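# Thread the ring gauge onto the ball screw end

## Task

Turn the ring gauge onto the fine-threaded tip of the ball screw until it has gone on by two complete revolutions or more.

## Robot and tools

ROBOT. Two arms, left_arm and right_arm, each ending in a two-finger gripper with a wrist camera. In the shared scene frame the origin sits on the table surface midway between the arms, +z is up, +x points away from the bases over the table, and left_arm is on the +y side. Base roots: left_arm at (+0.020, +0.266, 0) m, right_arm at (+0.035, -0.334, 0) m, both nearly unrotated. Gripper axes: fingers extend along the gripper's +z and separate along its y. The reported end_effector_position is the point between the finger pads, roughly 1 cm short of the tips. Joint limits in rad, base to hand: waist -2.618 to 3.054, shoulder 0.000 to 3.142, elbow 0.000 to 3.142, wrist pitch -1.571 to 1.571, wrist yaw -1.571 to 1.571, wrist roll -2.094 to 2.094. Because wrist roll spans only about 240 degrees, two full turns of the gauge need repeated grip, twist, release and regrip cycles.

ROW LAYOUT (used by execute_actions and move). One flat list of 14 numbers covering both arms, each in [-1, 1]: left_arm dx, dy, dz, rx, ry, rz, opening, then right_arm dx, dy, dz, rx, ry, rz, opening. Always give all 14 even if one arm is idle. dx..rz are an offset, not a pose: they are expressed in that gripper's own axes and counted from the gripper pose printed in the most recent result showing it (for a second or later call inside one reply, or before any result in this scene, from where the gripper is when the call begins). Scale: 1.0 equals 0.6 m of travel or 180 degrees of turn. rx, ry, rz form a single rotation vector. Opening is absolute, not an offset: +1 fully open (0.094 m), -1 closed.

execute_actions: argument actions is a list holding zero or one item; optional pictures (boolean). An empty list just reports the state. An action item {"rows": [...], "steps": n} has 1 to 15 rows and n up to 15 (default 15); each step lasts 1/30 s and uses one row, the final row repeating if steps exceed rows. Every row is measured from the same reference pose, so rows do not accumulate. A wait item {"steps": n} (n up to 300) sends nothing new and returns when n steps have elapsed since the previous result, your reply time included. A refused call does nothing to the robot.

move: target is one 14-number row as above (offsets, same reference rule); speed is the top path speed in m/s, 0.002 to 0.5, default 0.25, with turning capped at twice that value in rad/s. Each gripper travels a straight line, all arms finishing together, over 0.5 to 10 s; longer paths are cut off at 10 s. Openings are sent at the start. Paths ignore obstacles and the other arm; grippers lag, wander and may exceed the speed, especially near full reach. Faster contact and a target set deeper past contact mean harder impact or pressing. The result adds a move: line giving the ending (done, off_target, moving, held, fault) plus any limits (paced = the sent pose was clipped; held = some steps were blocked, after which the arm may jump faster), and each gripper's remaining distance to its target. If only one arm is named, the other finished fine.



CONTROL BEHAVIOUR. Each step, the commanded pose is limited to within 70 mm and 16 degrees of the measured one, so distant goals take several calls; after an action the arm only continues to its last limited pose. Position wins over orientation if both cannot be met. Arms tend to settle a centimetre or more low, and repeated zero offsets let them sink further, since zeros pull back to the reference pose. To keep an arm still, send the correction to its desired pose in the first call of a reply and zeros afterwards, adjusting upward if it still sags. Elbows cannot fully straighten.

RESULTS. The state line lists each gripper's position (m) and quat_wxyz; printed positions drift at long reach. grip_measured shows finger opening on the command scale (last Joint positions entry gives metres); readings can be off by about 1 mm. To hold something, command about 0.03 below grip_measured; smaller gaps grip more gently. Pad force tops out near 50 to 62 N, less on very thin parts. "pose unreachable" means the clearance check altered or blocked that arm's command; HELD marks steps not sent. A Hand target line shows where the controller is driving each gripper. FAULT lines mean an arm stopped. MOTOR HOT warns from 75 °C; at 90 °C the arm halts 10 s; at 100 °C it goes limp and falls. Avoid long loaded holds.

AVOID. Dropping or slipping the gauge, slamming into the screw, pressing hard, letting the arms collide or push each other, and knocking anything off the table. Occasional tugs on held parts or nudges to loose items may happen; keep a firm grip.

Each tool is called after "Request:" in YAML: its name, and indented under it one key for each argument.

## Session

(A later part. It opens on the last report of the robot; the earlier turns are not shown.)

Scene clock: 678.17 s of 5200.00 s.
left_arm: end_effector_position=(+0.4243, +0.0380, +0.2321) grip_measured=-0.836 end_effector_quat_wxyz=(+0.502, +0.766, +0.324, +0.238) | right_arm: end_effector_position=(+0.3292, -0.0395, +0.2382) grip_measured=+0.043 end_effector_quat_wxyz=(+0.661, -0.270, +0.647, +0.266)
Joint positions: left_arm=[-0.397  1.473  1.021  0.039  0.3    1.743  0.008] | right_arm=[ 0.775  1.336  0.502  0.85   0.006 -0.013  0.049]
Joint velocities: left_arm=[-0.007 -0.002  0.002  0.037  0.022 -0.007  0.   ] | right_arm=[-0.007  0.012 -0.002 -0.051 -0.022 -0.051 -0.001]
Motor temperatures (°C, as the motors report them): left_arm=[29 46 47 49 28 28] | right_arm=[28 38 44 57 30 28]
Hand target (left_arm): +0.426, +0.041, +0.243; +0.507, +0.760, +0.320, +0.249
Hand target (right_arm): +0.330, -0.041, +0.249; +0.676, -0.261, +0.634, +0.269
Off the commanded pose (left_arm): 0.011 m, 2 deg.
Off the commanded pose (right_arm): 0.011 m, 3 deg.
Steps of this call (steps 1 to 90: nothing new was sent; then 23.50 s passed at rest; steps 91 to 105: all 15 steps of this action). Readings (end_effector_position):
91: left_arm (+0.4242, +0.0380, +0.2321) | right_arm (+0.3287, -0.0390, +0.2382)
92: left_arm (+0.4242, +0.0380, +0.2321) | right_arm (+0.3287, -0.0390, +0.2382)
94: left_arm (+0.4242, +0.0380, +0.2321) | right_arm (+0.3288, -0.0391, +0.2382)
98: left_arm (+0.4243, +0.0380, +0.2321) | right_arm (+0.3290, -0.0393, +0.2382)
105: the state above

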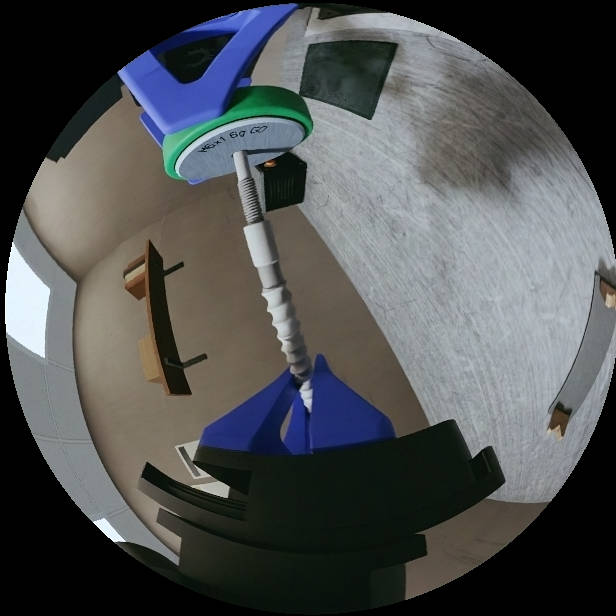

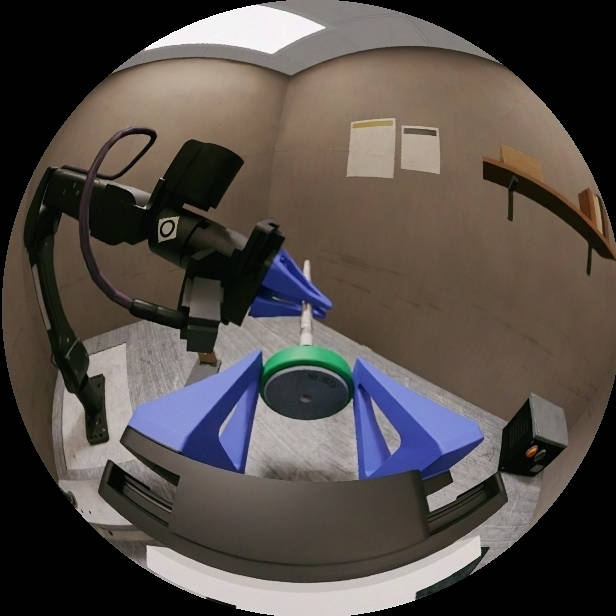

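Request:
execute_actions:
  actions:
    - {"rows": [[0.0003,0.0164,-0.0065,-0.0072,0.0011,0.004,-0.87,-0.018,-0.001,0,0.001,-0.014,0,0.025],[-0.003,0.0168,-0.0059,-0.0073,-0.0001,0.0045,-0.87,-0.018,-0.001,0,0.001,-0.014,0,0.025],[-0.006,0.0172,-0.0052,-0.0073,-0.0014,0.005,-0.87,-0.018,-0.001,0,0.001,-0.014,0,0.025],[-0.0076,0.0174,-0.0049,-0.0074,-0.002,0.0053,-0.87,-0.018,-0.001,0,0.001,-0.014,0,0.025],[-0.0092,0.0176,-0.0046,-0.0074,-0.0026,0.0056,-0.87,-0.018,-0.001,0,0.001,-0.014,0,0.025],[-0.0108,0.0178,-0.0043,-0.0074,-0.0032,0.0058,-0.87,-0.018,-0.001,0,0.001,-0.014,0,0.025],[-0.0125,0.018,-0.004,-0.0074,-0.0039,0.0061,-0.87,-0.018,-0.001,0,0.001,-0.014,0,0.025],[-0.014,0.0182,-0.0036,-0.0075,-0.0045,0.0064,-0.87,-0.018,-0.001,0,0.001,-0.014,0,0.025]], "steps": 15}

Request:
zoom_image:
  camera: "cam_left_wrist"
  region: [200, 120, 280, 200]

Scene clock: 698.73 s of 5200.00 s.
left_arm: end_effector_position=(+0.4216, +0.0333, +0.2321) grip_measured=-0.836 end_effector_quat_wxyz=(+0.503, +0.768, +0.320, +0.236) | right_arm: end_effector_position=(+0.3292, -0.0395, +0.2382) grip_measured=+0.043 end_effector_quat_wxyz=(+0.661, -0.270, +0.647, +0.266)
Joint positions: left_arm=[-0.409  1.473  1.021  0.039  0.299  1.743  0.008] | right_arm=[ 0.775  1.336  0.502  0.85   0.006 -0.013  0.049]
Joint velocities: left_arm=[ 0.007 -0.002 -0.007 -0.037  0.022  0.037 -0.   ] | right_arm=[-0.007 -0.007 -0.007 -0.051 -0.066  0.007 -0.001]
Motor temperatures (°C, as the motors report them): left_arm=[29 46 47 50 28 28] | right_arm=[28 38 44 57 30 28]
Hand target (left_arm): +0.420, +0.030, +0.243; +0.511, +0.765, +0.310, +0.242
Hand target (right_arm): +0.329, -0.040, +0.249; +0.675, -0.263, +0.633, +0.271
Off the commanded pose (left_arm): 0.011 m, 2 deg.
Off the commanded pose (right_arm): 0.011 m, 3 deg.
Steps of this call (steps 1 to 90: nothing new was sent; then 17.07 s passed at rest; steps 91 to 105: all 15 steps of this action). Readings (end_effector_position):
91: left_arm (+0.4243, +0.0380, +0.2321) | right_arm (+0.3292, -0.0395, +0.2382)
92: left_arm (+0.4243, +0.0380, +0.2321) | right_arm (+0.3292, -0.0395, +0.2382)
94: left_arm (+0.4243, +0.0380, +0.2321) | right_arm (+0.3292, -0.0395, +0.2382)
98: left_arm (+0.4231, +0.0359, +0.2321) | right_arm (+0.3292, -0.0395, +0.2382)
105: the state above

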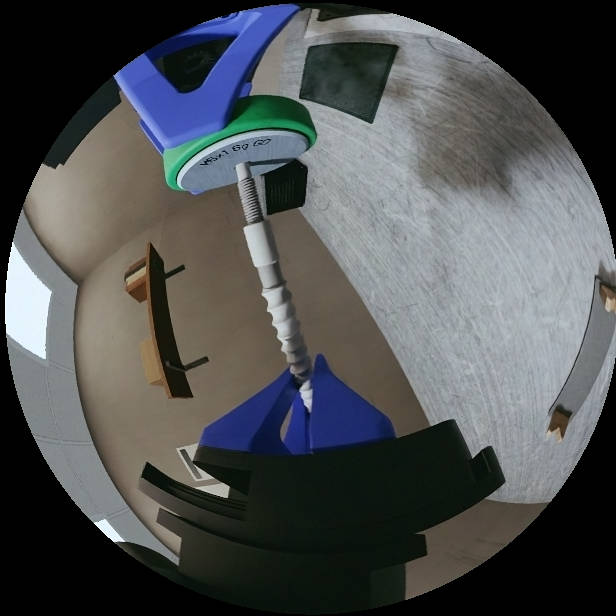

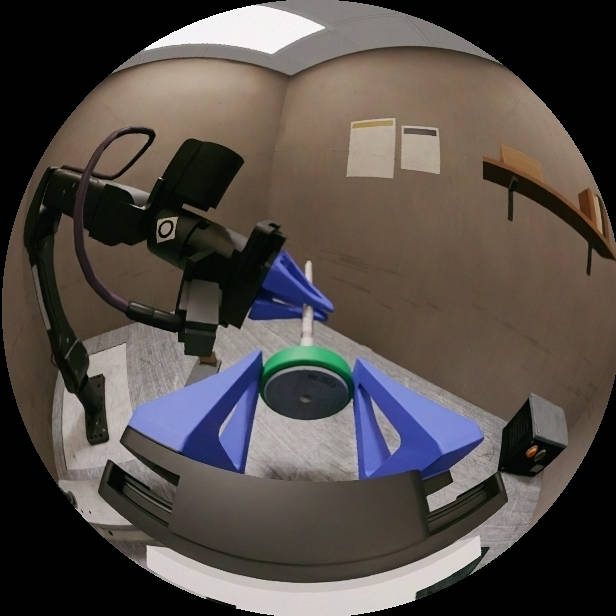

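Region (200, 120, 280, 200) of cam_left_wrist's 616x616 image, scaled by 6.300, with more detail than that image has.

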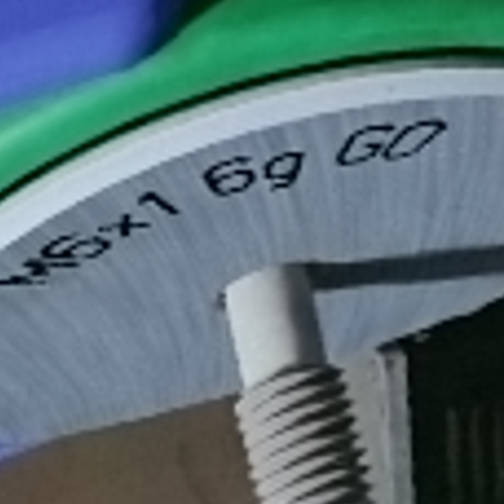

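Request:
execute_actions:
  actions:
    - {"rows": [[-0.0045,0.017,-0.0056,-0.0073,-0.0007,0.0048,-0.87,-0.018,-0.002,0,0.002,-0.014,0,0.025],[-0.006,0.0172,-0.0052,-0.0073,-0.0014,0.005,-0.87,-0.018,-0.002,0,0.002,-0.014,0,0.025],[-0.0076,0.0174,-0.0049,-0.0074,-0.002,0.0053,-0.87,-0.018,-0.002,0,0.002,-0.014,0,0.025],[-0.0092,0.0176,-0.0046,-0.0074,-0.0026,0.0056,-0.87,-0.018,-0.002,0,0.002,-0.014,0,0.025],[-0.0108,0.0178,-0.0043,-0.0074,-0.0032,0.0058,-0.87,-0.018,-0.002,0,0.002,-0.014,0,0.025],[-0.0125,0.018,-0.004,-0.0074,-0.0039,0.0061,-0.87,-0.018,-0.002,0,0.002,-0.014,0,0.025],[-0.014,0.0182,-0.0036,-0.0075,-0.0045,0.0064,-0.87,-0.018,-0.002,0,0.002,-0.014,0,0.025],[-0.0155,0.0184,-0.0033,-0.0075,-0.0051,0.0066,-0.87,-0.018,-0.002,0,0.002,-0.014,0,0.025]], "steps": 15}

Request:
zoom_image:
  camera: "cam_left_wrist"
  region: [200, 130, 290, 240]

Scene clock: 711.10 s of 5200.00 s.
left_arm: end_effector_position=(+0.4185, +0.0280, +0.2320) grip_measured=-0.836 end_effector_quat_wxyz=(+0.504, +0.770, +0.315, +0.233) | right_arm: end_effector_position=(+0.3292, -0.0396, +0.2382) grip_measured=+0.043 end_effector_quat_wxyz=(+0.661, -0.270, +0.647, +0.266)
Joint positions: left_arm=[-0.423  1.473  1.021  0.039  0.298  1.743  0.008] | right_arm=[ 0.775  1.336  0.502  0.85   0.006 -0.013  0.049]
Joint velocities: left_arm=[ 0.022  0.017  0.002 -0.125 -0.037 -0.022 -0.   ] | right_arm=[-0.002 -0.022 -0.007  0.007  0.022 -0.007  0.   ]
Motor temperatures (°C, as the motors report them): left_arm=[29 46 47 50 28 28] | right_arm=[28 37 44 58 30 28]
Hand target (left_arm): +0.417, +0.025, +0.243; +0.512, +0.767, +0.305, +0.238
Hand target (right_arm): +0.330, -0.041, +0.249; +0.676, -0.262, +0.634, +0.270
Off the commanded pose (left_arm): 0.011 m, 2 deg.
Off the commanded pose (right_arm): 0.011 m, 3 deg.
Steps of this call (steps 1 to 90: nothing new was sent; then 8.87 s passed at rest; steps 91 to 105: all 15 steps of this action). Readings (end_effector_position):
91: left_arm (+0.4216, +0.0333, +0.2321) | right_arm (+0.3292, -0.0395, +0.2382)
92: left_arm (+0.4216, +0.0333, +0.2321) | right_arm (+0.3292, -0.0395, +0.2382)
94: left_arm (+0.4214, +0.0331, +0.2320) | right_arm (+0.3292, -0.0395, +0.2382)
98: left_arm (+0.4198, +0.0303, +0.2320) | right_arm (+0.3292, -0.0395, +0.2382)
105: the state above

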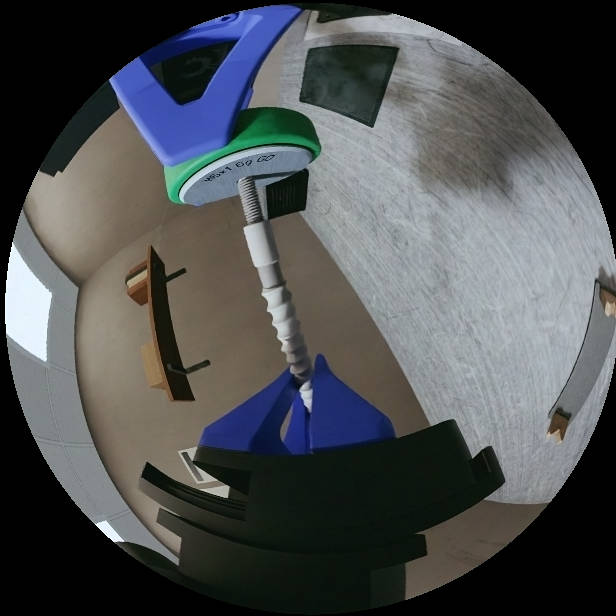

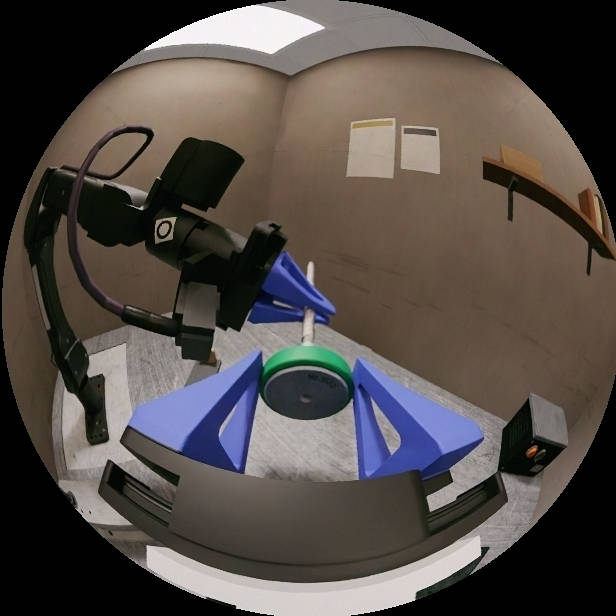

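Region (200, 130, 290, 240) of cam_left_wrist's 616x616 image, scaled by 4.582, with more detail than that image has; it fills the left 412 columns of this view, and the rest is white.

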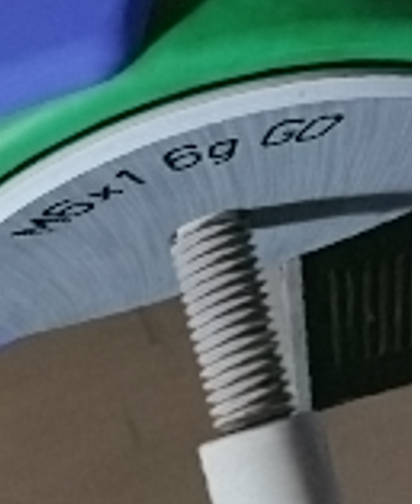

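Request:
execute_actions:
  actions:
    - {"rows": [[-0.003,0.019,-0.0059,-0.009,0,0.004,-0.87,-0.018,0,0,0,-0.014,0,0.045],[-0.0025,0.021,-0.0059,-0.011,0.0005,0.004,-0.87,-0.017,0,0,0,-0.013,0,0.055],[-0.002,0.024,-0.0059,-0.013,0.001,0.0035,-0.87,-0.016,0,0,0,-0.012,0,0.065],[-0.0015,0.027,-0.0059,-0.015,0.0013,0.0032,-0.87,-0.015,0,0,0,-0.0115,0,0.075],[-0.0011,0.0288,-0.0059,-0.0162,0.0013,0.0032,-0.87,-0.014,0,0,0,-0.011,0,0.09],[-0.0011,0.0288,-0.0059,-0.0162,0.0013,0.0032,-0.87,-0.013,0,0,0,-0.010,0,0.105],[-0.0011,0.0288,-0.0059,-0.0162,0.0013,0.0032,-0.87,-0.012,0,0,0,-0.0095,0,0.12],[-0.0011,0.0288,-0.0059,-0.0162,0.0013,0.0032,-0.87,-0.012,0,0,0,-0.0095,0,0.14],[-0.0011,0.0288,-0.0059,-0.0162,0.0013,0.0032,-0.87,-0.012,0,0,0,-0.0095,0,0.16],[-0.0011,0.0288,-0.0059,-0.0162,0.0013,0.0032,-0.87,-0.012,0,0,0,-0.0095,0,0.18],[-0.0011,0.0288,-0.0059,-0.0162,0.0013,0.0032,-0.87,-0.012,0,0,0,-0.0095,0,0.2]], "steps": 15}
  pictures: false

Request:
wait:
  seconds: 0.5

Request:
zoom_image:
  camera: "cam_right_wrist"
  region: [250, 240, 370, 420]

Scene clock: 726.13 s of 5200.00 s.
left_arm: end_effector_position=(+0.4195, +0.0292, +0.2318) grip_measured=-0.836 end_effector_quat_wxyz=(+0.502, +0.769, +0.316, +0.236) | right_arm: end_effector_position=(+0.3291, -0.0397, +0.2432) grip_measured=+0.197 end_effector_quat_wxyz=(+0.668, -0.267, +0.641, +0.269)
Joint positions: left_arm=[-0.423  1.473  1.021  0.039  0.289  1.744  0.008] | right_arm=[ 0.775  1.336  0.502  0.87   0.006 -0.013  0.056]
Joint velocities: left_arm=[-0.002 -0.002 -0.002 -0.095 -0.037  0.022  0.   ] | right_arm=[ 0.002  0.002  0.002  0.007 -0.037 -0.066 -0.   ]
Motor temperatures (°C, as the motors report them): left_arm=[29 46 48 50 28 28] | right_arm=[28 37 44 58 30 28]
Hand target (left_arm): +0.419, +0.025, +0.249; +0.522, +0.758, +0.305, +0.244
Hand target (right_arm): +0.329, -0.040, +0.245; +0.671, -0.266, +0.637, +0.270
Off the commanded pose (left_arm): 0.018 m, 3 deg.
Off the commanded pose (right_arm): 0.002 m, 1 deg.
Steps of this call (steps 1 to 90: nothing new was sent; then 11.53 s passed at rest; steps 91 to 105: all 15 steps of this action). Readings (end_effector_position):
91: left_arm (+0.4185, +0.0280, +0.2320) | right_arm (+0.3292, -0.0396, +0.2382)
92: left_arm (+0.4185, +0.0280, +0.2320) | right_arm (+0.3292, -0.0396, +0.2382)
94: left_arm (+0.4185, +0.0280, +0.2320) | right_arm (+0.3292, -0.0396, +0.2382)
98: left_arm (+0.4190, +0.0286, +0.2319) | right_arm (+0.3292, -0.0396, +0.2405)
105: the state above

Scene clock: 726.63 s of 5200.00 s.
left_arm: end_effector_position=(+0.4196, +0.0293, +0.2318) grip_measured=-0.836 end_effector_quat_wxyz=(+0.502, +0.769, +0.317, +0.236) | right_arm: end_effector_position=(+0.3291, -0.0397, +0.2438) grip_measured=+0.197 end_effector_quat_wxyz=(+0.668, -0.267, +0.640, +0.269)
Joint positions: left_arm=[-0.423  1.473  1.021  0.039  0.288  1.744  0.008] | right_arm=[ 0.775  1.336  0.502  0.873  0.006 -0.013  0.056]
Joint velocities: left_arm=[-0.012 -0.007  0.002  0.022  0.007 -0.066 -0.001] | right_arm=[-0.012 -0.002 -0.012  0.037  0.037  0.022 -0.001]
Motor temperatures (°C, as the motors report them): left_arm=[29 46 48 50 28 28] | right_arm=[28 37 44 58 30 28]
Hand target (left_arm): +0.419, +0.025, +0.249; +0.522, +0.758, +0.305, +0.244
Hand target (right_arm): +0.329, -0.040, +0.245; +0.671, -0.266, +0.637, +0.270
Off the commanded pose (left_arm): 0.018 m, 3 deg.
Off the commanded pose (right_arm): 0.002 m, 0 deg.
Steps of this call (steps 1 to 15: nothing new was sent). Readings (end_effector_position):
1: left_arm (+0.4195, +0.0292, +0.2318) | right_arm (+0.3291, -0.0397, +0.2434)
2: left_arm (+0.4196, +0.0293, +0.2318) | right_arm (+0.3291, -0.0397, +0.2435)
4: left_arm (+0.4196, +0.0293, +0.2318) | right_arm (+0.3291, -0.0397, +0.2436)
8: left_arm (+0.4196, +0.0293, +0.2318) | right_arm (+0.3291, -0.0397, +0.2438)
15: the state above

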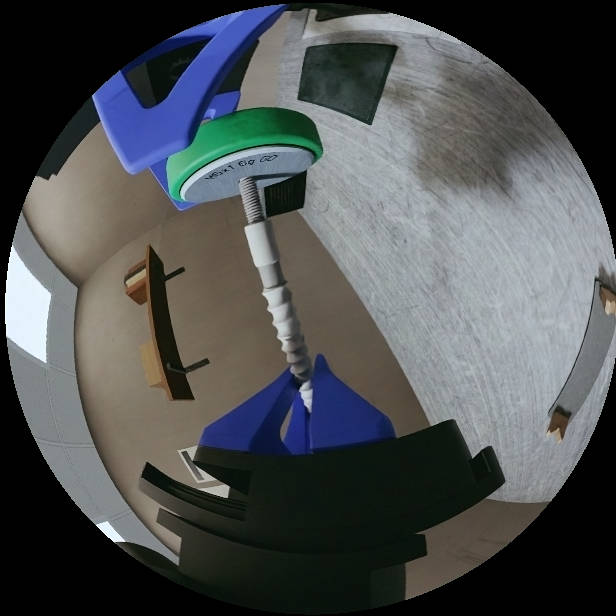

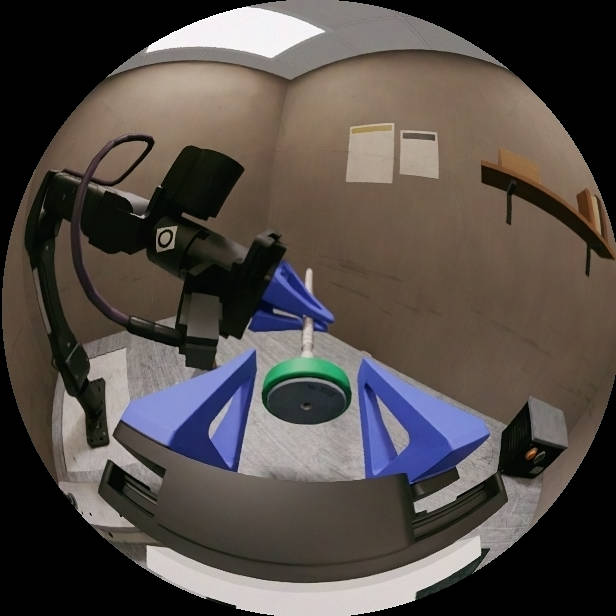

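Region (250, 240, 370, 420) of cam_right_wrist's 616x616 image, scaled by 2.800, with more detail than that image has.

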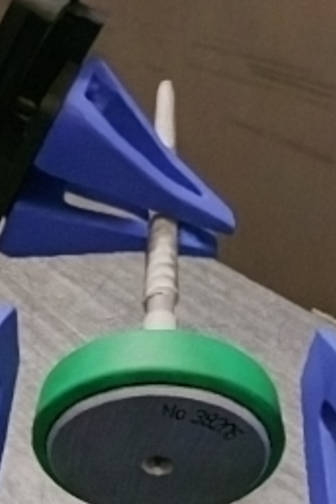

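Request:
execute_actions:
  actions:
    - {"rows": [[-0.004,0.0288,-0.0059,-0.0162,-0.001,0.0032,-0.87,0.002,-0.001,0,0.001,0.0015,0,0.2],[-0.0045,0.029,-0.0055,-0.0161,-0.0005,0.0035,-0.87,0.005,-0.002,0,0.002,0.004,0,0.2],[-0.005,0.0291,-0.0052,-0.016,0,0.0038,-0.87,0.008,-0.003,0,0.003,0.006,0,0.2],[-0.0055,0.0292,-0.0048,-0.016,0.0005,0.004,-0.87,0.011,-0.004,0,0.0042,0.0085,0,0.2],[-0.006,0.0293,-0.0045,-0.0159,0.001,0.0043,-0.87,0.014,-0.005,0,0.0053,0.011,0,0.2],[-0.0065,0.0294,-0.0042,-0.0159,0.0013,0.0045,-0.87,0.0165,-0.006,0,0.0064,0.0127,0,0.2],[-0.0065,0.0294,-0.0042,-0.0159,0.0013,0.0045,-0.87,0.0187,-0.006,0,0.0064,0.0143,0,0.2]], "steps": 15}
  pictures: false

Request:
wait:
  seconds: 0.5

Request:
zoom_image:
  camera: "cam_right_wrist"
  region: [250, 240, 370, 420]

Scene clock: 748.07 s of 5200.00 s.
left_arm: end_effector_position=(+0.4195, +0.0282, +0.2315) grip_measured=-0.836 end_effector_quat_wxyz=(+0.499, +0.770, +0.317, +0.241) | right_arm: end_effector_position=(+0.3307, -0.0410, +0.2365) grip_measured=+0.197 end_effector_quat_wxyz=(+0.660, -0.267, +0.651, +0.262)
Joint positions: left_arm=[-0.432  1.473  1.021  0.039  0.27   1.746  0.008] | right_arm=[ 0.775  1.336  0.502  0.843  0.017 -0.013  0.056]
Joint velocities: left_arm=[-0.017 -0.007 -0.012  0.066  0.007  0.051 -0.   ] | right_arm=[-0.007 -0.002  0.012 -0.037 -0.081  0.051 -0.   ]
Motor temperatures (°C, as the motors report them): left_arm=[29 46 48 52 28 28] | right_arm=[28 37 44 56 30 28]
Hand target (left_arm): +0.419, +0.023, +0.249; +0.519, +0.759, +0.306, +0.249
Hand target (right_arm): +0.332, -0.042, +0.233; +0.656, -0.267, +0.657, +0.257
Off the commanded pose (left_arm): 0.018 m, 3 deg.
Off the commanded pose (right_arm): 0.004 m, 1 deg.
Steps of this call (steps 1 to 90: nothing new was sent; then 17.93 s passed at rest; steps 91 to 105: all 15 steps of this action). Readings (end_effector_position):
91: left_arm (+0.4197, +0.0294, +0.2318) | right_arm (+0.3291, -0.0397, +0.2439)
92: left_arm (+0.4198, +0.0295, +0.2318) | right_arm (+0.3291, -0.0397, +0.2438)
94: left_arm (+0.4202, +0.0300, +0.2317) | right_arm (+0.3292, -0.0398, +0.2432)
98: left_arm (+0.4197, +0.0288, +0.2315) | right_arm (+0.3301, -0.0405, +0.2395)
105: the state above

Scene clock: 748.57 s of 5200.00 s.
left_arm: end_effector_position=(+0.4197, +0.0284, +0.2314) grip_measured=-0.836 end_effector_quat_wxyz=(+0.498, +0.770, +0.318, +0.242) | right_arm: end_effector_position=(+0.3308, -0.0411, +0.2358) grip_measured=+0.197 end_effector_quat_wxyz=(+0.660, -0.267, +0.652, +0.261)
Joint positions: left_arm=[-0.432  1.473  1.021  0.039  0.268  1.747  0.008] | right_arm=[ 0.775  1.336  0.502  0.84   0.018 -0.013  0.056]
Joint velocities: left_arm=[-0.012  0.017 -0.007 -0.051  0.037 -0.022 -0.   ] | right_arm=[ 0.007 -0.017  0.007  0.022  0.022 -0.022  0.   ]
Motor temperatures (°C, as the motors report them): left_arm=[29 46 48 52 28 28] | right_arm=[28 37 44 56 30 28]
Hand target (left_arm): +0.419, +0.023, +0.249; +0.519, +0.759, +0.306, +0.249
Hand target (right_arm): +0.332, -0.042, +0.233; +0.656, -0.267, +0.657, +0.257
Off the commanded pose (left_arm): 0.018 m, 3 deg.
Off the commanded pose (right_arm): 0.004 m, 1 deg.
Steps of this call (steps 1 to 15: nothing new was sent). Readings (end_effector_position):
1: left_arm (+0.4196, +0.0283, +0.2314) | right_arm (+0.3307, -0.0410, +0.2363)
2: left_arm (+0.4196, +0.0283, +0.2314) | right_arm (+0.3307, -0.0411, +0.2362)
4: left_arm (+0.4197, +0.0284, +0.2314) | right_arm (+0.3307, -0.0411, +0.2361)
8: left_arm (+0.4197, +0.0284, +0.2314) | right_arm (+0.3308, -0.0411, +0.2359)
15: the state above

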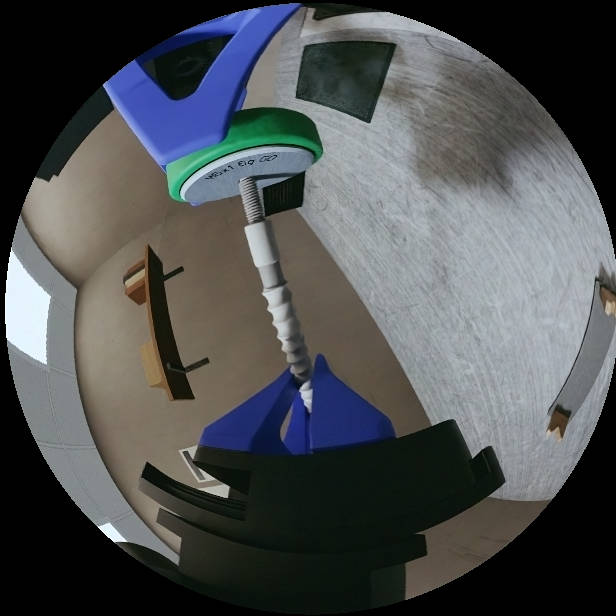

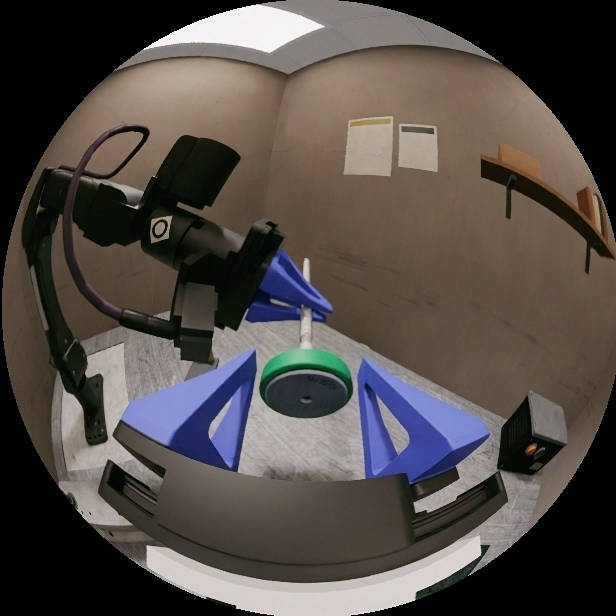

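Region (250, 240, 370, 420) of cam_right_wrist's 616x616 image, scaled by 2.800, with more detail than that image has.

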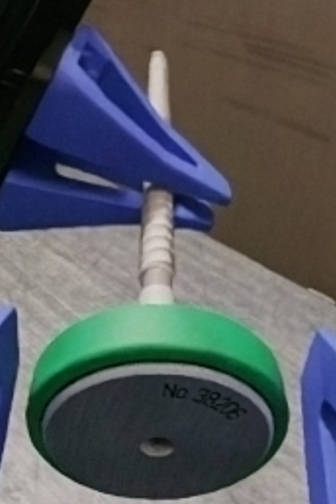

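Request:
execute_actions:
  actions:
    - {"rows": [[-0.0034,0.0291,-0.0065,-0.017,-0.0032,0.0004,-0.87,0,0,0,0,0,-0.02,0.2],[-0.0034,0.0291,-0.0065,-0.017,-0.0032,0.0004,-0.87,0,0,0,0,0,-0.05,0.2],[-0.0034,0.0291,-0.0065,-0.017,-0.0032,0.0004,-0.87,0,0,0,0,0,-0.1,0.2],[-0.0034,0.0291,-0.0065,-0.017,-0.0032,0.0004,-0.87,0,0,0,0,0,-0.3,0.2]], "steps": 15}
  pictures: false

Request:
execute_actions:
  actions:
    - {"rows": [[-0.0034,0.0291,-0.0065,-0.017,-0.0032,0.0004,-0.87,0,0,0,0,0,-0.3,0.2]], "steps": 15}
  pictures: false

Request:
execute_actions:
  actions:
    - {"rows": [[-0.0034,0.0291,-0.0065,-0.017,-0.0032,0.0004,-0.87,0,0,0,0,0,-0.1,0.2]], "steps": 15}

Request:
zoom_image:
  camera: "cam_right_wrist"
  region: [250, 240, 370, 420]

Scene clock: 763.37 s of 5200.00 s.
left_arm: end_effector_position=(+0.4198, +0.0285, +0.2315) grip_measured=-0.836 end_effector_quat_wxyz=(+0.498, +0.769, +0.318, +0.242) | right_arm: end_effector_position=(+0.3271, -0.0374, +0.2357) grip_measured=+0.197 end_effector_quat_wxyz=(+0.708, -0.469, +0.527, +0.048)
Joint positions: left_arm=[-0.432  1.473  1.021  0.039  0.267  1.747  0.008] | right_arm=[ 0.775  1.336  0.502  0.84  -0.011 -0.659  0.056]
Joint velocities: left_arm=[-0.022 -0.002 -0.002 -0.037 -0.007 -0.051  0.   ] | right_arm=[-0.022 -0.002  0.002 -0.051 -0.095 -1.326 -0.   ]
Motor temperatures (°C, as the motors report them): left_arm=[29 46 48 53 28 28] | right_arm=[28 37 44 54 30 28]
Hand target (left_arm): +0.419, +0.024, +0.249; +0.520, +0.758, +0.308, +0.247
Hand target (right_arm): +0.331, -0.041, +0.236; +0.708, -0.515, +0.482, -0.032
Off the commanded pose (left_arm): 0.018 m, 3 deg.
Off the commanded pose (right_arm): 0.005 m, 17 deg; orientation clipped at the last step of the last action.
Steps of this call (steps 1 to 90: nothing new was sent; then 11.30 s passed at rest; steps 91 to 105: all 15 steps of this action). Readings (end_effector_position):
91: left_arm (+0.4197, +0.0284, +0.2314) | right_arm (+0.3308, -0.0411, +0.2358)
92: left_arm (+0.4197, +0.0284, +0.2314) | right_arm (+0.3308, -0.0411, +0.2358)
94: left_arm (+0.4197, +0.0284, +0.2314) | right_arm (+0.3308, -0.0411, +0.2358)
98: left_arm (+0.4198, +0.0285, +0.2314) | right_arm (+0.3303, -0.0406, +0.2358)
105: the state above

Scene clock: 763.87 s of 5200.00 s.
left_arm: end_effector_position=(+0.4201, +0.0281, +0.2327) grip_measured=-0.836 end_effector_quat_wxyz=(+0.500, +0.768, +0.317, +0.243) | right_arm: end_effector_position=(+0.3227, -0.0334, +0.2288) grip_measured=+0.197 end_effector_quat_wxyz=(+0.673, -0.638, +0.322, -0.190)
Joint positions: left_arm=[-0.432  1.473  1.021  0.045  0.269  1.746  0.008] | right_arm=[ 0.775  1.336  0.502  0.812 -0.044 -1.379  0.056]
Joint velocities: left_arm=[-0.012 -0.017  0.002  0.022  0.022 -0.007 -0.001] | right_arm=[-0.007 -0.002 -0.007 -0.095  0.095 -1.297 -0.   ]
Motor temperatures (°C, as the motors report them): left_arm=[29 46 48 53 28 28] | right_arm=[28 37 44 54 30 28]
Hand target (left_arm): +0.420, +0.024, +0.249; +0.520, +0.758, +0.308, +0.247
Hand target (right_arm): +0.327, -0.038, +0.236; +0.654, -0.656, +0.265, -0.269
Off the commanded pose (left_arm): 0.017 m, 3 deg.
Off the commanded pose (right_arm): 0.009 m, 13 deg.
Steps of this call (steps 1 to 15: all 15 steps of this action). Readings (end_effector_position):
1: left_arm (+0.4199, +0.0285, +0.2317) | right_arm (+0.3265, -0.0369, +0.2357)
2: left_arm (+0.4199, +0.0285, +0.2318) | right_arm (+0.3260, -0.0363, +0.2357)
4: left_arm (+0.4200, +0.0285, +0.2319) | right_arm (+0.3249, -0.0353, +0.2355)
8: left_arm (+0.4201, +0.0284, +0.2322) | right_arm (+0.3230, -0.0335, +0.2338)
15: the state above

Scene clock: 764.37 s of 5200.00 s.
left_arm: end_effector_position=(+0.4200, +0.0277, +0.2331) grip_measured=-0.836 end_effector_quat_wxyz=(+0.501, +0.768, +0.316, +0.242) | right_arm: end_effector_position=(+0.3227, -0.0335, +0.2248) grip_measured=+0.197 end_effector_quat_wxyz=(-0.632, +0.684, -0.225, +0.286)
Joint positions: left_arm=[-0.432  1.473  1.021  0.046  0.272  1.746  0.008] | right_arm=[ 0.775  1.336  0.502  0.796 -0.044 -1.68   0.056]
Joint velocities: left_arm=[ 0.002 -0.007 -0.007  0.066 -0.007 -0.022  0.   ] | right_arm=[ 0.002  0.022 -0.002 -0.037  0.037 -0.081  0.   ]
Motor temperatures (°C, as the motors report them): left_arm=[29 46 48 53 28 28] | right_arm=[28 37 44 54 30 28]
Hand target (left_arm): +0.420, +0.024, +0.250; +0.522, +0.756, +0.307, +0.248
Hand target (right_arm): +0.323, -0.033, +0.229; +0.635, -0.681, +0.219, -0.293
Off the commanded pose (left_arm): 0.018 m, 3 deg.
Off the commanded pose (right_arm): 0.004 m, 1 deg.
Steps of this call (steps 1 to 15: all 15 steps of this action). Readings (end_effector_position):
1: left_arm (+0.4201, +0.0280, +0.2329) | right_arm (+0.3228, -0.0334, +0.2281)
2: left_arm (+0.4202, +0.0279, +0.2331) | right_arm (+0.3228, -0.0334, +0.2275)
4: left_arm (+0.4201, +0.0279, +0.2331) | right_arm (+0.3228, -0.0335, +0.2265)
8: left_arm (+0.4200, +0.0278, +0.2331) | right_arm (+0.3227, -0.0335, +0.2254)
15: the state above

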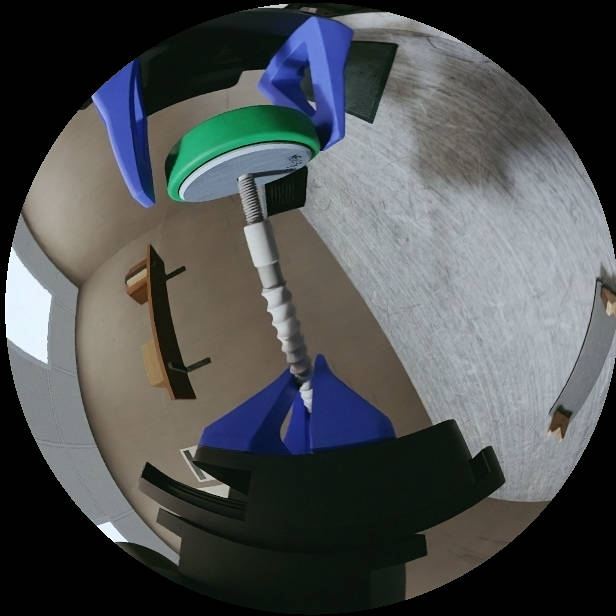

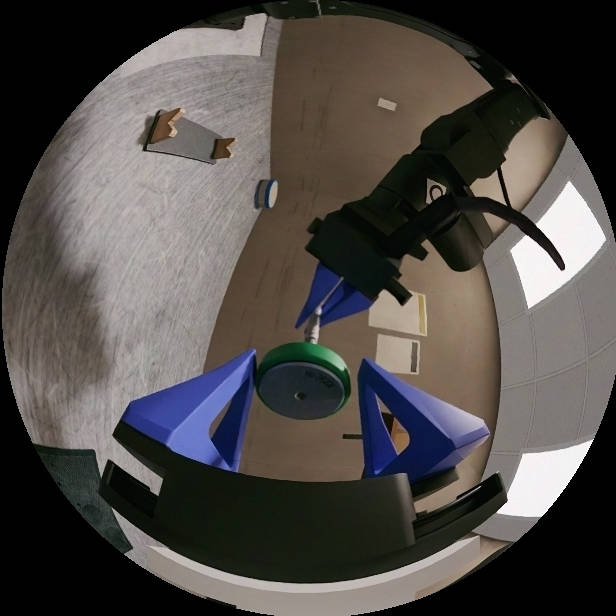

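Region (250, 240, 370, 420) of cam_right_wrist's 616x616 image, scaled by 2.800, with more detail than that image has.

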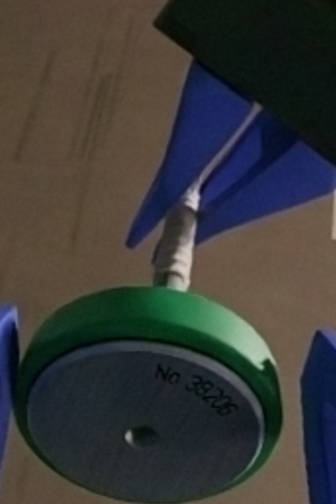

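Request:
execute_actions:
  actions:
    - {"rows": [[-0.0034,0.026,-0.0065,-0.015,-0.0032,0.0,-0.87,0,0,0,0,0,0,0.25],[-0.0034,0.026,-0.0065,-0.015,-0.0032,0.0,-0.87,0,0,0,0,0,0,0.3],[-0.0034,0.026,-0.0065,-0.015,-0.0032,0.0,-0.87,0,0,0,0,0,0,0.35],[-0.0034,0.026,-0.0065,-0.015,-0.0032,0.0,-0.87,0,0,0,0,0,0,0.4],[-0.0034,0.026,-0.0065,-0.015,-0.0032,0.0,-0.87,0,0,0,0,0,0,0.45],[-0.0034,0.026,-0.0065,-0.015,-0.0032,0.0,-0.87,0,0,0,0,0,0,0.5],[-0.0034,0.026,-0.0065,-0.015,-0.0032,0.0,-0.87,0,0,0,0,0,0,0.55],[-0.0034,0.026,-0.0065,-0.015,-0.0032,0.0,-0.87,0,0,0,0,0,0,0.6],[-0.0034,0.026,-0.0065,-0.015,-0.0032,0.0,-0.87,0,0,0,0,0,0,0.65],[-0.0034,0.026,-0.0065,-0.015,-0.0032,0.0,-0.87,0,0,0,0,0,0,0.7]], "steps": 15}

Request:
zoom_image:
  camera: "cam_left_wrist"
  region: [150, 90, 340, 250]

Request:
zoom_image:
  camera: "cam_right_wrist"
  region: [230, 240, 390, 430]

Scene clock: 784.67 s of 5200.00 s.
left_arm: end_effector_position=(+0.4198, +0.0277, +0.2328) grip_measured=-0.836 end_effector_quat_wxyz=(+0.501, +0.769, +0.316, +0.242) | right_arm: end_effector_position=(+0.3227, -0.0335, +0.2246) grip_measured=+0.697 end_effector_quat_wxyz=(-0.630, +0.686, -0.221, +0.290)
Joint positions: left_arm=[-0.432  1.473  1.021  0.045  0.272  1.746  0.008] | right_arm=[ 0.775  1.336  0.502  0.795 -0.044 -1.692  0.08 ]
Joint velocities: left_arm=[ 0.012 -0.002  0.012 -0.051  0.051 -0.037  0.   ] | right_arm=[-0.012 -0.012  0.002  0.022  0.051 -0.037 -0.002]
Motor temperatures (°C, as the motors report them): left_arm=[29 46 48 54 28 28] | right_arm=[28 37 44 55 30 28]
Hand target (left_arm): +0.419, +0.024, +0.249; +0.521, +0.758, +0.307, +0.246
Hand target (right_arm): +0.323, -0.033, +0.225; -0.632, +0.684, -0.225, +0.286
Off the commanded pose (left_arm): 0.017 m, 3 deg.
Off the commanded pose (right_arm): 0.000 m, 1 deg.
Steps of this call (steps 1 to 90: nothing new was sent; then 16.80 s passed at rest; steps 91 to 105: all 15 steps of this action). Readings (end_effector_position):
91: left_arm (+0.4199, +0.0276, +0.2331) | right_arm (+0.3227, -0.0335, +0.2246)
92: left_arm (+0.4199, +0.0276, +0.2331) | right_arm (+0.3227, -0.0335, +0.2246)
94: left_arm (+0.4198, +0.0277, +0.2328) | right_arm (+0.3227, -0.0335, +0.2246)
98: left_arm (+0.4198, +0.0277, +0.2328) | right_arm (+0.3227, -0.0335, +0.2246)
105: the state above

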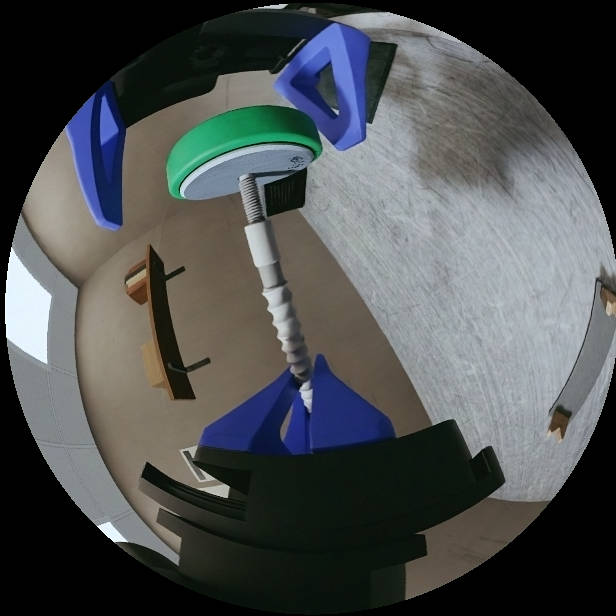

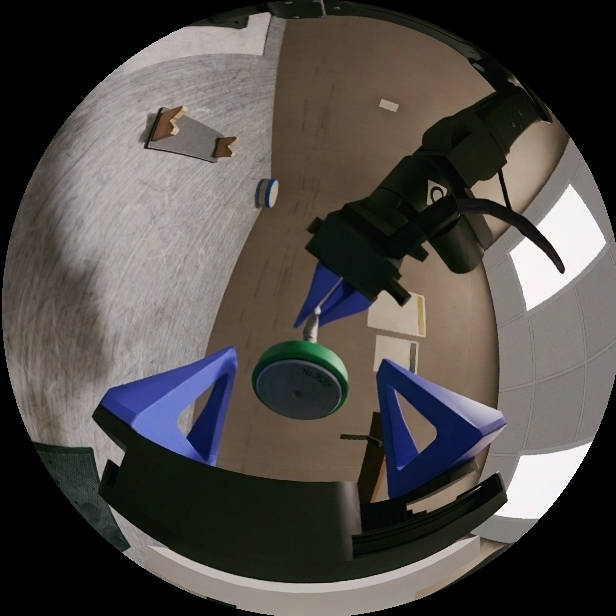

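Region (150, 90, 340, 250) of cam_left_wrist's 616x616 image, scaled by 2.653, with more detail than that image has; it fills the top 424 rows of this view, and the rest is white.

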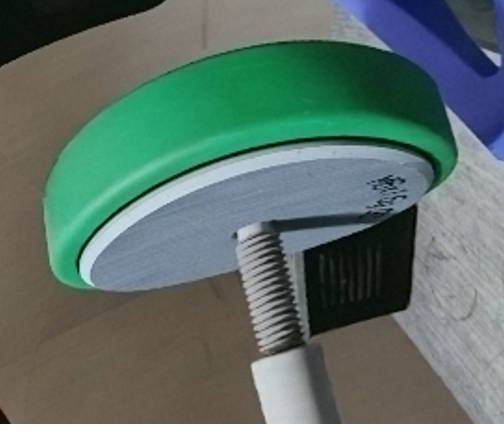

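Region (230, 240, 390, 430) of cam_right_wrist's 616x616 image, scaled by 2.653, with more detail than that image has; it fills the left 424 columns of this view, and the rest is white.

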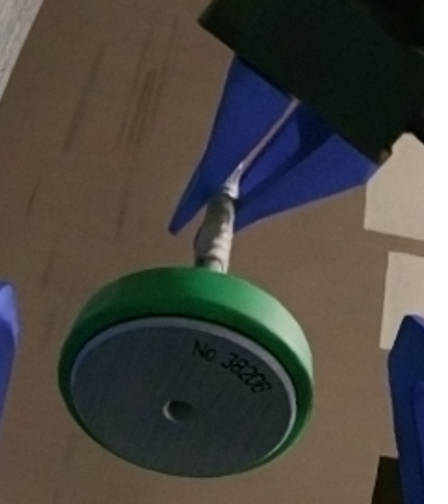

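Request:
execute_actions:
  actions:
    - {"rows": [[-0.0046,0.0262,-0.0065,-0.0152,-0.0045,-0.0028,-0.87,0.0022,-0.0007,0,0.0004,0.0023,0,0.7],[-0.0059,0.0263,-0.0065,-0.0154,-0.0058,-0.0057,-0.87,0.0044,-0.0013,0,0.0009,0.0046,0,0.7],[-0.0071,0.0265,-0.0065,-0.0157,-0.0072,-0.0085,-0.87,0.0066,-0.002,0,0.0013,0.0069,0,0.7],[-0.0083,0.0267,-0.0065,-0.0159,-0.0085,-0.0114,-0.87,0.0088,-0.0026,0,0.0017,0.0092,0,0.7],[-0.0095,0.0268,-0.0065,-0.0161,-0.0098,-0.0142,-0.87,0.011,-0.0033,0,0.0022,0.0115,0,0.7],[-0.0108,0.027,-0.0065,-0.0163,-0.0111,-0.0171,-0.87,0.0132,-0.0039,0,0.0026,0.0137,0,0.7],[-0.012,0.0272,-0.0065,-0.0165,-0.0124,-0.02,-0.87,0.0154,-0.0046,0,0.003,0.016,0,0.7],[-0.0132,0.0274,-0.0065,-0.0168,-0.0138,-0.0228,-0.87,0.0176,-0.0052,0,0.0034,0.0183,0,0.7],[-0.0145,0.0275,-0.0065,-0.017,-0.0151,-0.0257,-0.87,0.0198,-0.0059,0,0.0039,0.0206,0,0.7],[-0.0157,0.0277,-0.0065,-0.0172,-0.0164,-0.0285,-0.87,0.022,-0.0065,0,0.0043,0.0229,0,0.7]], "steps": 15}
  pictures: false

Request:
wait:
  seconds: 0.5

Request:
zoom_image:
  camera: "cam_right_wrist"
  region: [230, 240, 390, 430]

Scene clock: 818.53 s of 5200.00 s.
left_arm: end_effector_position=(+0.4164, +0.0237, +0.2334) grip_measured=-0.836 end_effector_quat_wxyz=(+0.514, +0.761, +0.332, +0.216) | right_arm: end_effector_position=(+0.3296, -0.0401, +0.2272) grip_measured=+0.697 end_effector_quat_wxyz=(-0.625, +0.677, -0.237, +0.309)
Joint positions: left_arm=[-0.432  1.473  1.021  0.045  0.301  1.683  0.008] | right_arm=[ 0.775  1.336  0.502  0.806  0.009 -1.693  0.08 ]
Joint velocities: left_arm=[-0.022  0.007 -0.002 -0.022  0.022 -0.022 -0.001] | right_arm=[-0.017 -0.012 -0.007  0.007  0.051  0.007  0.   ]
Motor temperatures (°C, as the motors report them): left_arm=[29 46 48 55 28 28] | right_arm=[28 37 44 54 30 28]
Hand target (left_arm): +0.414, +0.018, +0.249; +0.539, +0.747, +0.330, +0.207
Hand target (right_arm): +0.332, -0.042, +0.230; +0.626, -0.671, +0.242, -0.315
Off the commanded pose (left_arm): 0.017 m, 4 deg.
Off the commanded pose (right_arm): 0.004 m, 1 deg.
Steps of this call (steps 1 to 90: nothing new was sent; then 30.37 s passed at rest; steps 91 to 105: all 15 steps of this action). Readings (end_effector_position):
91: left_arm (+0.4198, +0.0277, +0.2328) | right_arm (+0.3227, -0.0335, +0.2246)
92: left_arm (+0.4197, +0.0276, +0.2328) | right_arm (+0.3228, -0.0336, +0.2246)
94: left_arm (+0.4195, +0.0273, +0.2328) | right_arm (+0.3235, -0.0342, +0.2246)
98: left_arm (+0.4184, +0.0260, +0.2330) | right_arm (+0.3259, -0.0365, +0.2252)
105: the state above

Scene clock: 819.03 s of 5200.00 s.
left_arm: end_effector_position=(+0.4160, +0.0232, +0.2334) grip_measured=-0.836 end_effector_quat_wxyz=(+0.516, +0.759, +0.335, +0.212) | right_arm: end_effector_position=(+0.3306, -0.0411, +0.2277) grip_measured=+0.697 end_effector_quat_wxyz=(+0.624, -0.675, +0.239, -0.312)
Joint positions: left_arm=[-0.432  1.473  1.021  0.045  0.305  1.673  0.008] | right_arm=[ 0.775  1.336  0.502  0.808  0.017 -1.693  0.08 ]
Joint velocities: left_arm=[ 0.007 -0.007 -0.007 -0.125 -0.037  0.022 -0.   ] | right_arm=[-0.002 -0.002 -0.007 -0.051 -0.007  0.007 -0.   ]
Motor temperatures (°C, as the motors report them): left_arm=[29 46 48 55 28 28] | right_arm=[28 37 44 54 30 28]
Hand target (left_arm): +0.414, +0.018, +0.249; +0.539, +0.747, +0.330, +0.208
Hand target (right_arm): +0.332, -0.042, +0.230; +0.626, -0.671, +0.242, -0.315
Off the commanded pose (left_arm): 0.016 m, 3 deg.
Off the commanded pose (right_arm): 0.003 m, 1 deg.
Steps of this call (steps 1 to 15: nothing new was sent). Readings (end_effector_position):
1: left_arm (+0.4163, +0.0236, +0.2334) | right_arm (+0.3298, -0.0403, +0.2273)
2: left_arm (+0.4163, +0.0235, +0.2334) | right_arm (+0.3300, -0.0404, +0.2274)
4: left_arm (+0.4162, +0.0234, +0.2334) | right_arm (+0.3302, -0.0407, +0.2276)
8: left_arm (+0.4161, +0.0233, +0.2334) | right_arm (+0.3305, -0.0409, +0.2277)
15: the state above

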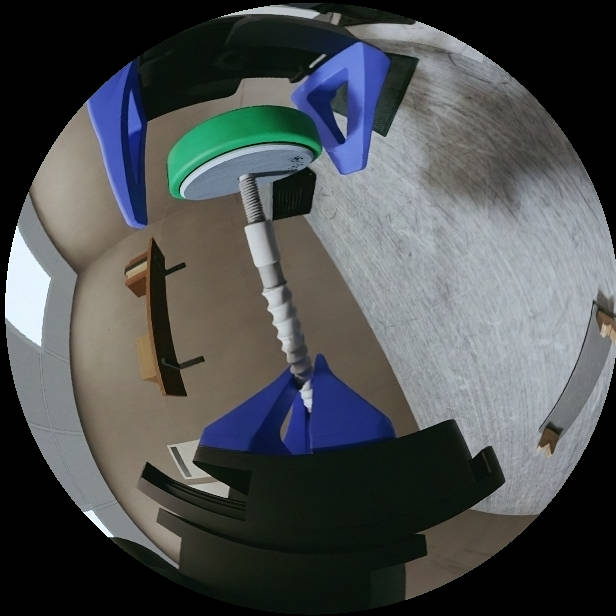

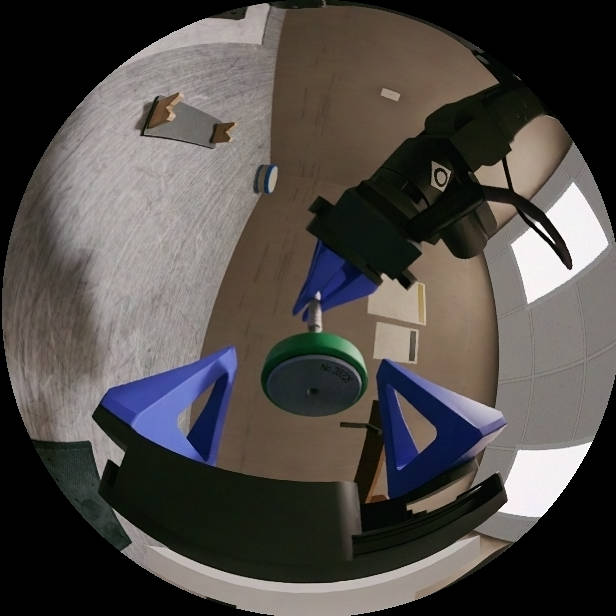

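Region (230, 240, 390, 430) of cam_right_wrist's 616x616 image, scaled by 2.653, with more detail than that image has; it fills the left 424 columns of this view, and the rest is white.

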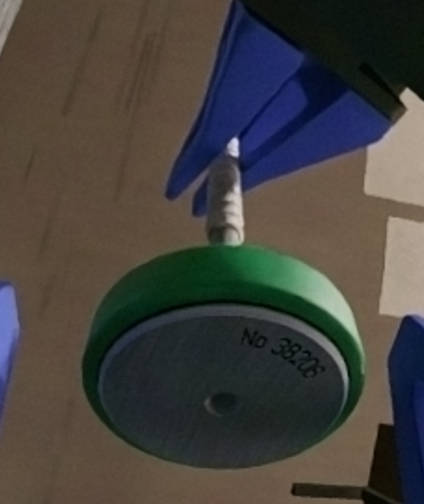

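Request:
execute_actions:
  actions:
    - {"rows": [[-0.0065,0.027,-0.0065,-0.0155,-0.0065,-0.006,-0.87,0.0004,-0.003,0,0.0023,0.0003,0,0.7],[-0.007,0.0271,-0.0065,-0.0156,-0.007,-0.0075,-0.87,0.0008,-0.006,0,0.0046,0.0006,0,0.7],[-0.0078,0.0272,-0.0065,-0.0157,-0.0078,-0.009,-0.87,0.0011,-0.009,0,0.0069,0.0008,0,0.7],[-0.0087,0.0274,-0.0065,-0.0159,-0.0088,-0.0113,-0.87,0.0015,-0.0119,0,0.0092,0.0011,0,0.7]], "steps": 15}
  pictures: false

Request:
wait:
  seconds: 0.6

Request:
zoom_image:
  camera: "cam_right_wrist"
  region: [230, 240, 390, 430]

Scene clock: 845.30 s of 5200.00 s.
left_arm: end_effector_position=(+0.4150, +0.0221, +0.2336) grip_measured=-0.836 end_effector_quat_wxyz=(+0.520, +0.757, +0.340, +0.204) | right_arm: end_effector_position=(+0.3307, -0.0411, +0.2326) grip_measured=+0.697 end_effector_quat_wxyz=(+0.630, -0.669, +0.237, -0.316)
Joint positions: left_arm=[-0.432  1.473  1.021  0.045  0.313  1.654  0.008] | right_arm=[ 0.775  1.336  0.502  0.828  0.018 -1.695  0.08 ]
Joint velocities: left_arm=[-0.017  0.012  0.007 -0.007  0.022 -0.022 -0.001] | right_arm=[ 0.007 -0.022  0.002 -0.037  0.051  0.037 -0.   ]
Motor temperatures (°C, as the motors report them): left_arm=[29 46 48 55 28 28] | right_arm=[28 37 44 54 30 28]
Hand target (left_arm): +0.414, +0.018, +0.250; +0.543, +0.744, +0.335, +0.200
Hand target (right_arm): +0.331, -0.041, +0.235; +0.633, -0.666, +0.236, -0.317
Off the commanded pose (left_arm): 0.017 m, 3 deg.
Off the commanded pose (right_arm): 0.002 m, 1 deg.
Steps of this call (steps 1 to 90: nothing new was sent; then 22.77 s passed at rest; steps 91 to 105: all 15 steps of this action). Readings (end_effector_position):
91: left_arm (+0.4160, +0.0232, +0.2334) | right_arm (+0.3307, -0.0411, +0.2277)
92: left_arm (+0.4159, +0.0231, +0.2334) | right_arm (+0.3307, -0.0411, +0.2279)
94: left_arm (+0.4157, +0.0228, +0.2335) | right_arm (+0.3307, -0.0411, +0.2289)
98: left_arm (+0.4153, +0.0224, +0.2336) | right_arm (+0.3307, -0.0411, +0.2314)
105: the state above

Scene clock: 845.90 s of 5200.00 s.
left_arm: end_effector_position=(+0.4150, +0.0221, +0.2336) grip_measured=-0.836 end_effector_quat_wxyz=(+0.520, +0.756, +0.340, +0.203) | right_arm: end_effector_position=(+0.3307, -0.0411, +0.2329) grip_measured=+0.697 end_effector_quat_wxyz=(+0.631, -0.668, +0.236, -0.316)
Joint positions: left_arm=[-0.432  1.473  1.021  0.045  0.313  1.652  0.008] | right_arm=[ 0.775  1.336  0.502  0.829  0.018 -1.695  0.08 ]
Joint velocities: left_arm=[-0.012  0.022  0.017  0.051  0.022 -0.007  0.   ] | right_arm=[-0.007  0.012 -0.002  0.022  0.037 -0.051 -0.   ]
Motor temperatures (°C, as the motors report them): left_arm=[29 46 48 55 28 28] | right_arm=[28 37 44 53 30 28]
Hand target (left_arm): +0.414, +0.018, +0.250; +0.543, +0.744, +0.335, +0.200
Hand target (right_arm): +0.331, -0.041, +0.235; +0.633, -0.665, +0.236, -0.317
Off the commanded pose (left_arm): 0.017 m, 3 deg.
Off the commanded pose (right_arm): 0.002 m, 0 deg.
Steps of this call (steps 1 to 18: nothing new was sent). Readings (end_effector_position):
1: left_arm (+0.4150, +0.0221, +0.2336) | right_arm (+0.3307, -0.0411, +0.2327)
2: left_arm (+0.4150, +0.0221, +0.2336) | right_arm (+0.3307, -0.0411, +0.2327)
4: left_arm (+0.4150, +0.0221, +0.2336) | right_arm (+0.3307, -0.0411, +0.2328)
8: left_arm (+0.4150, +0.0221, +0.2336) | right_arm (+0.3307, -0.0411, +0.2329)
18: the state above

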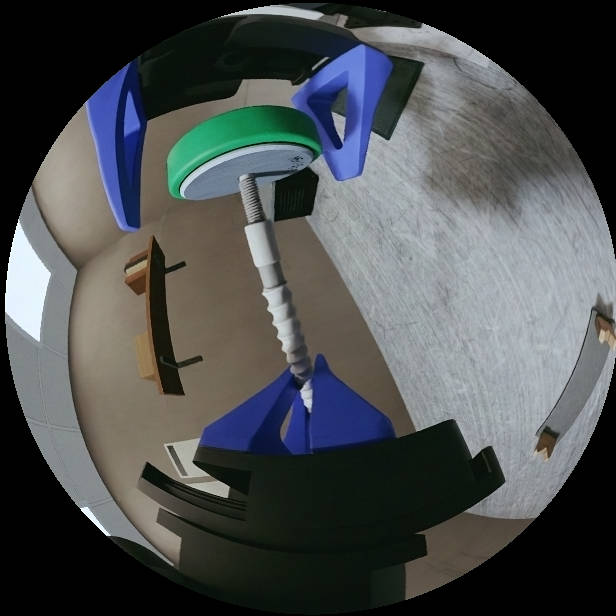

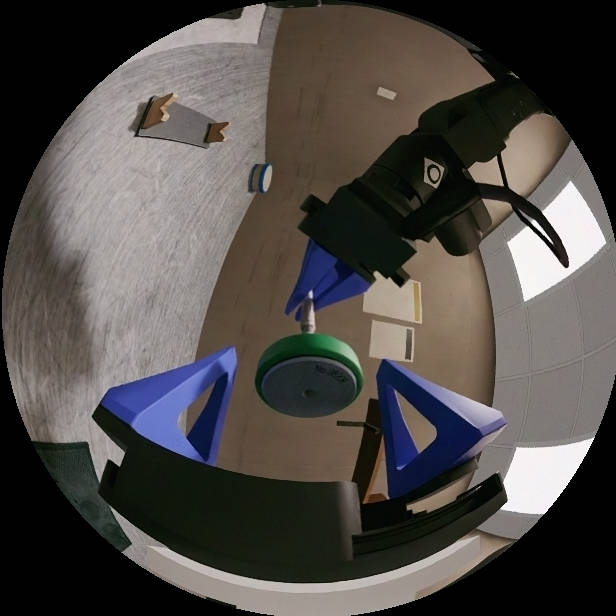

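Region (230, 240, 390, 430) of cam_right_wrist's 616x616 image, scaled by 2.653, with more detail than that image has; it fills the left 424 columns of this view, and the rest is white.

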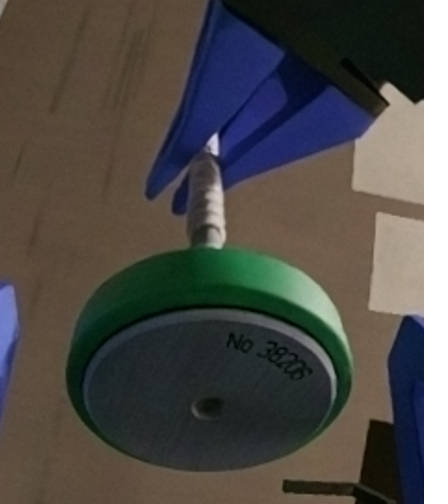

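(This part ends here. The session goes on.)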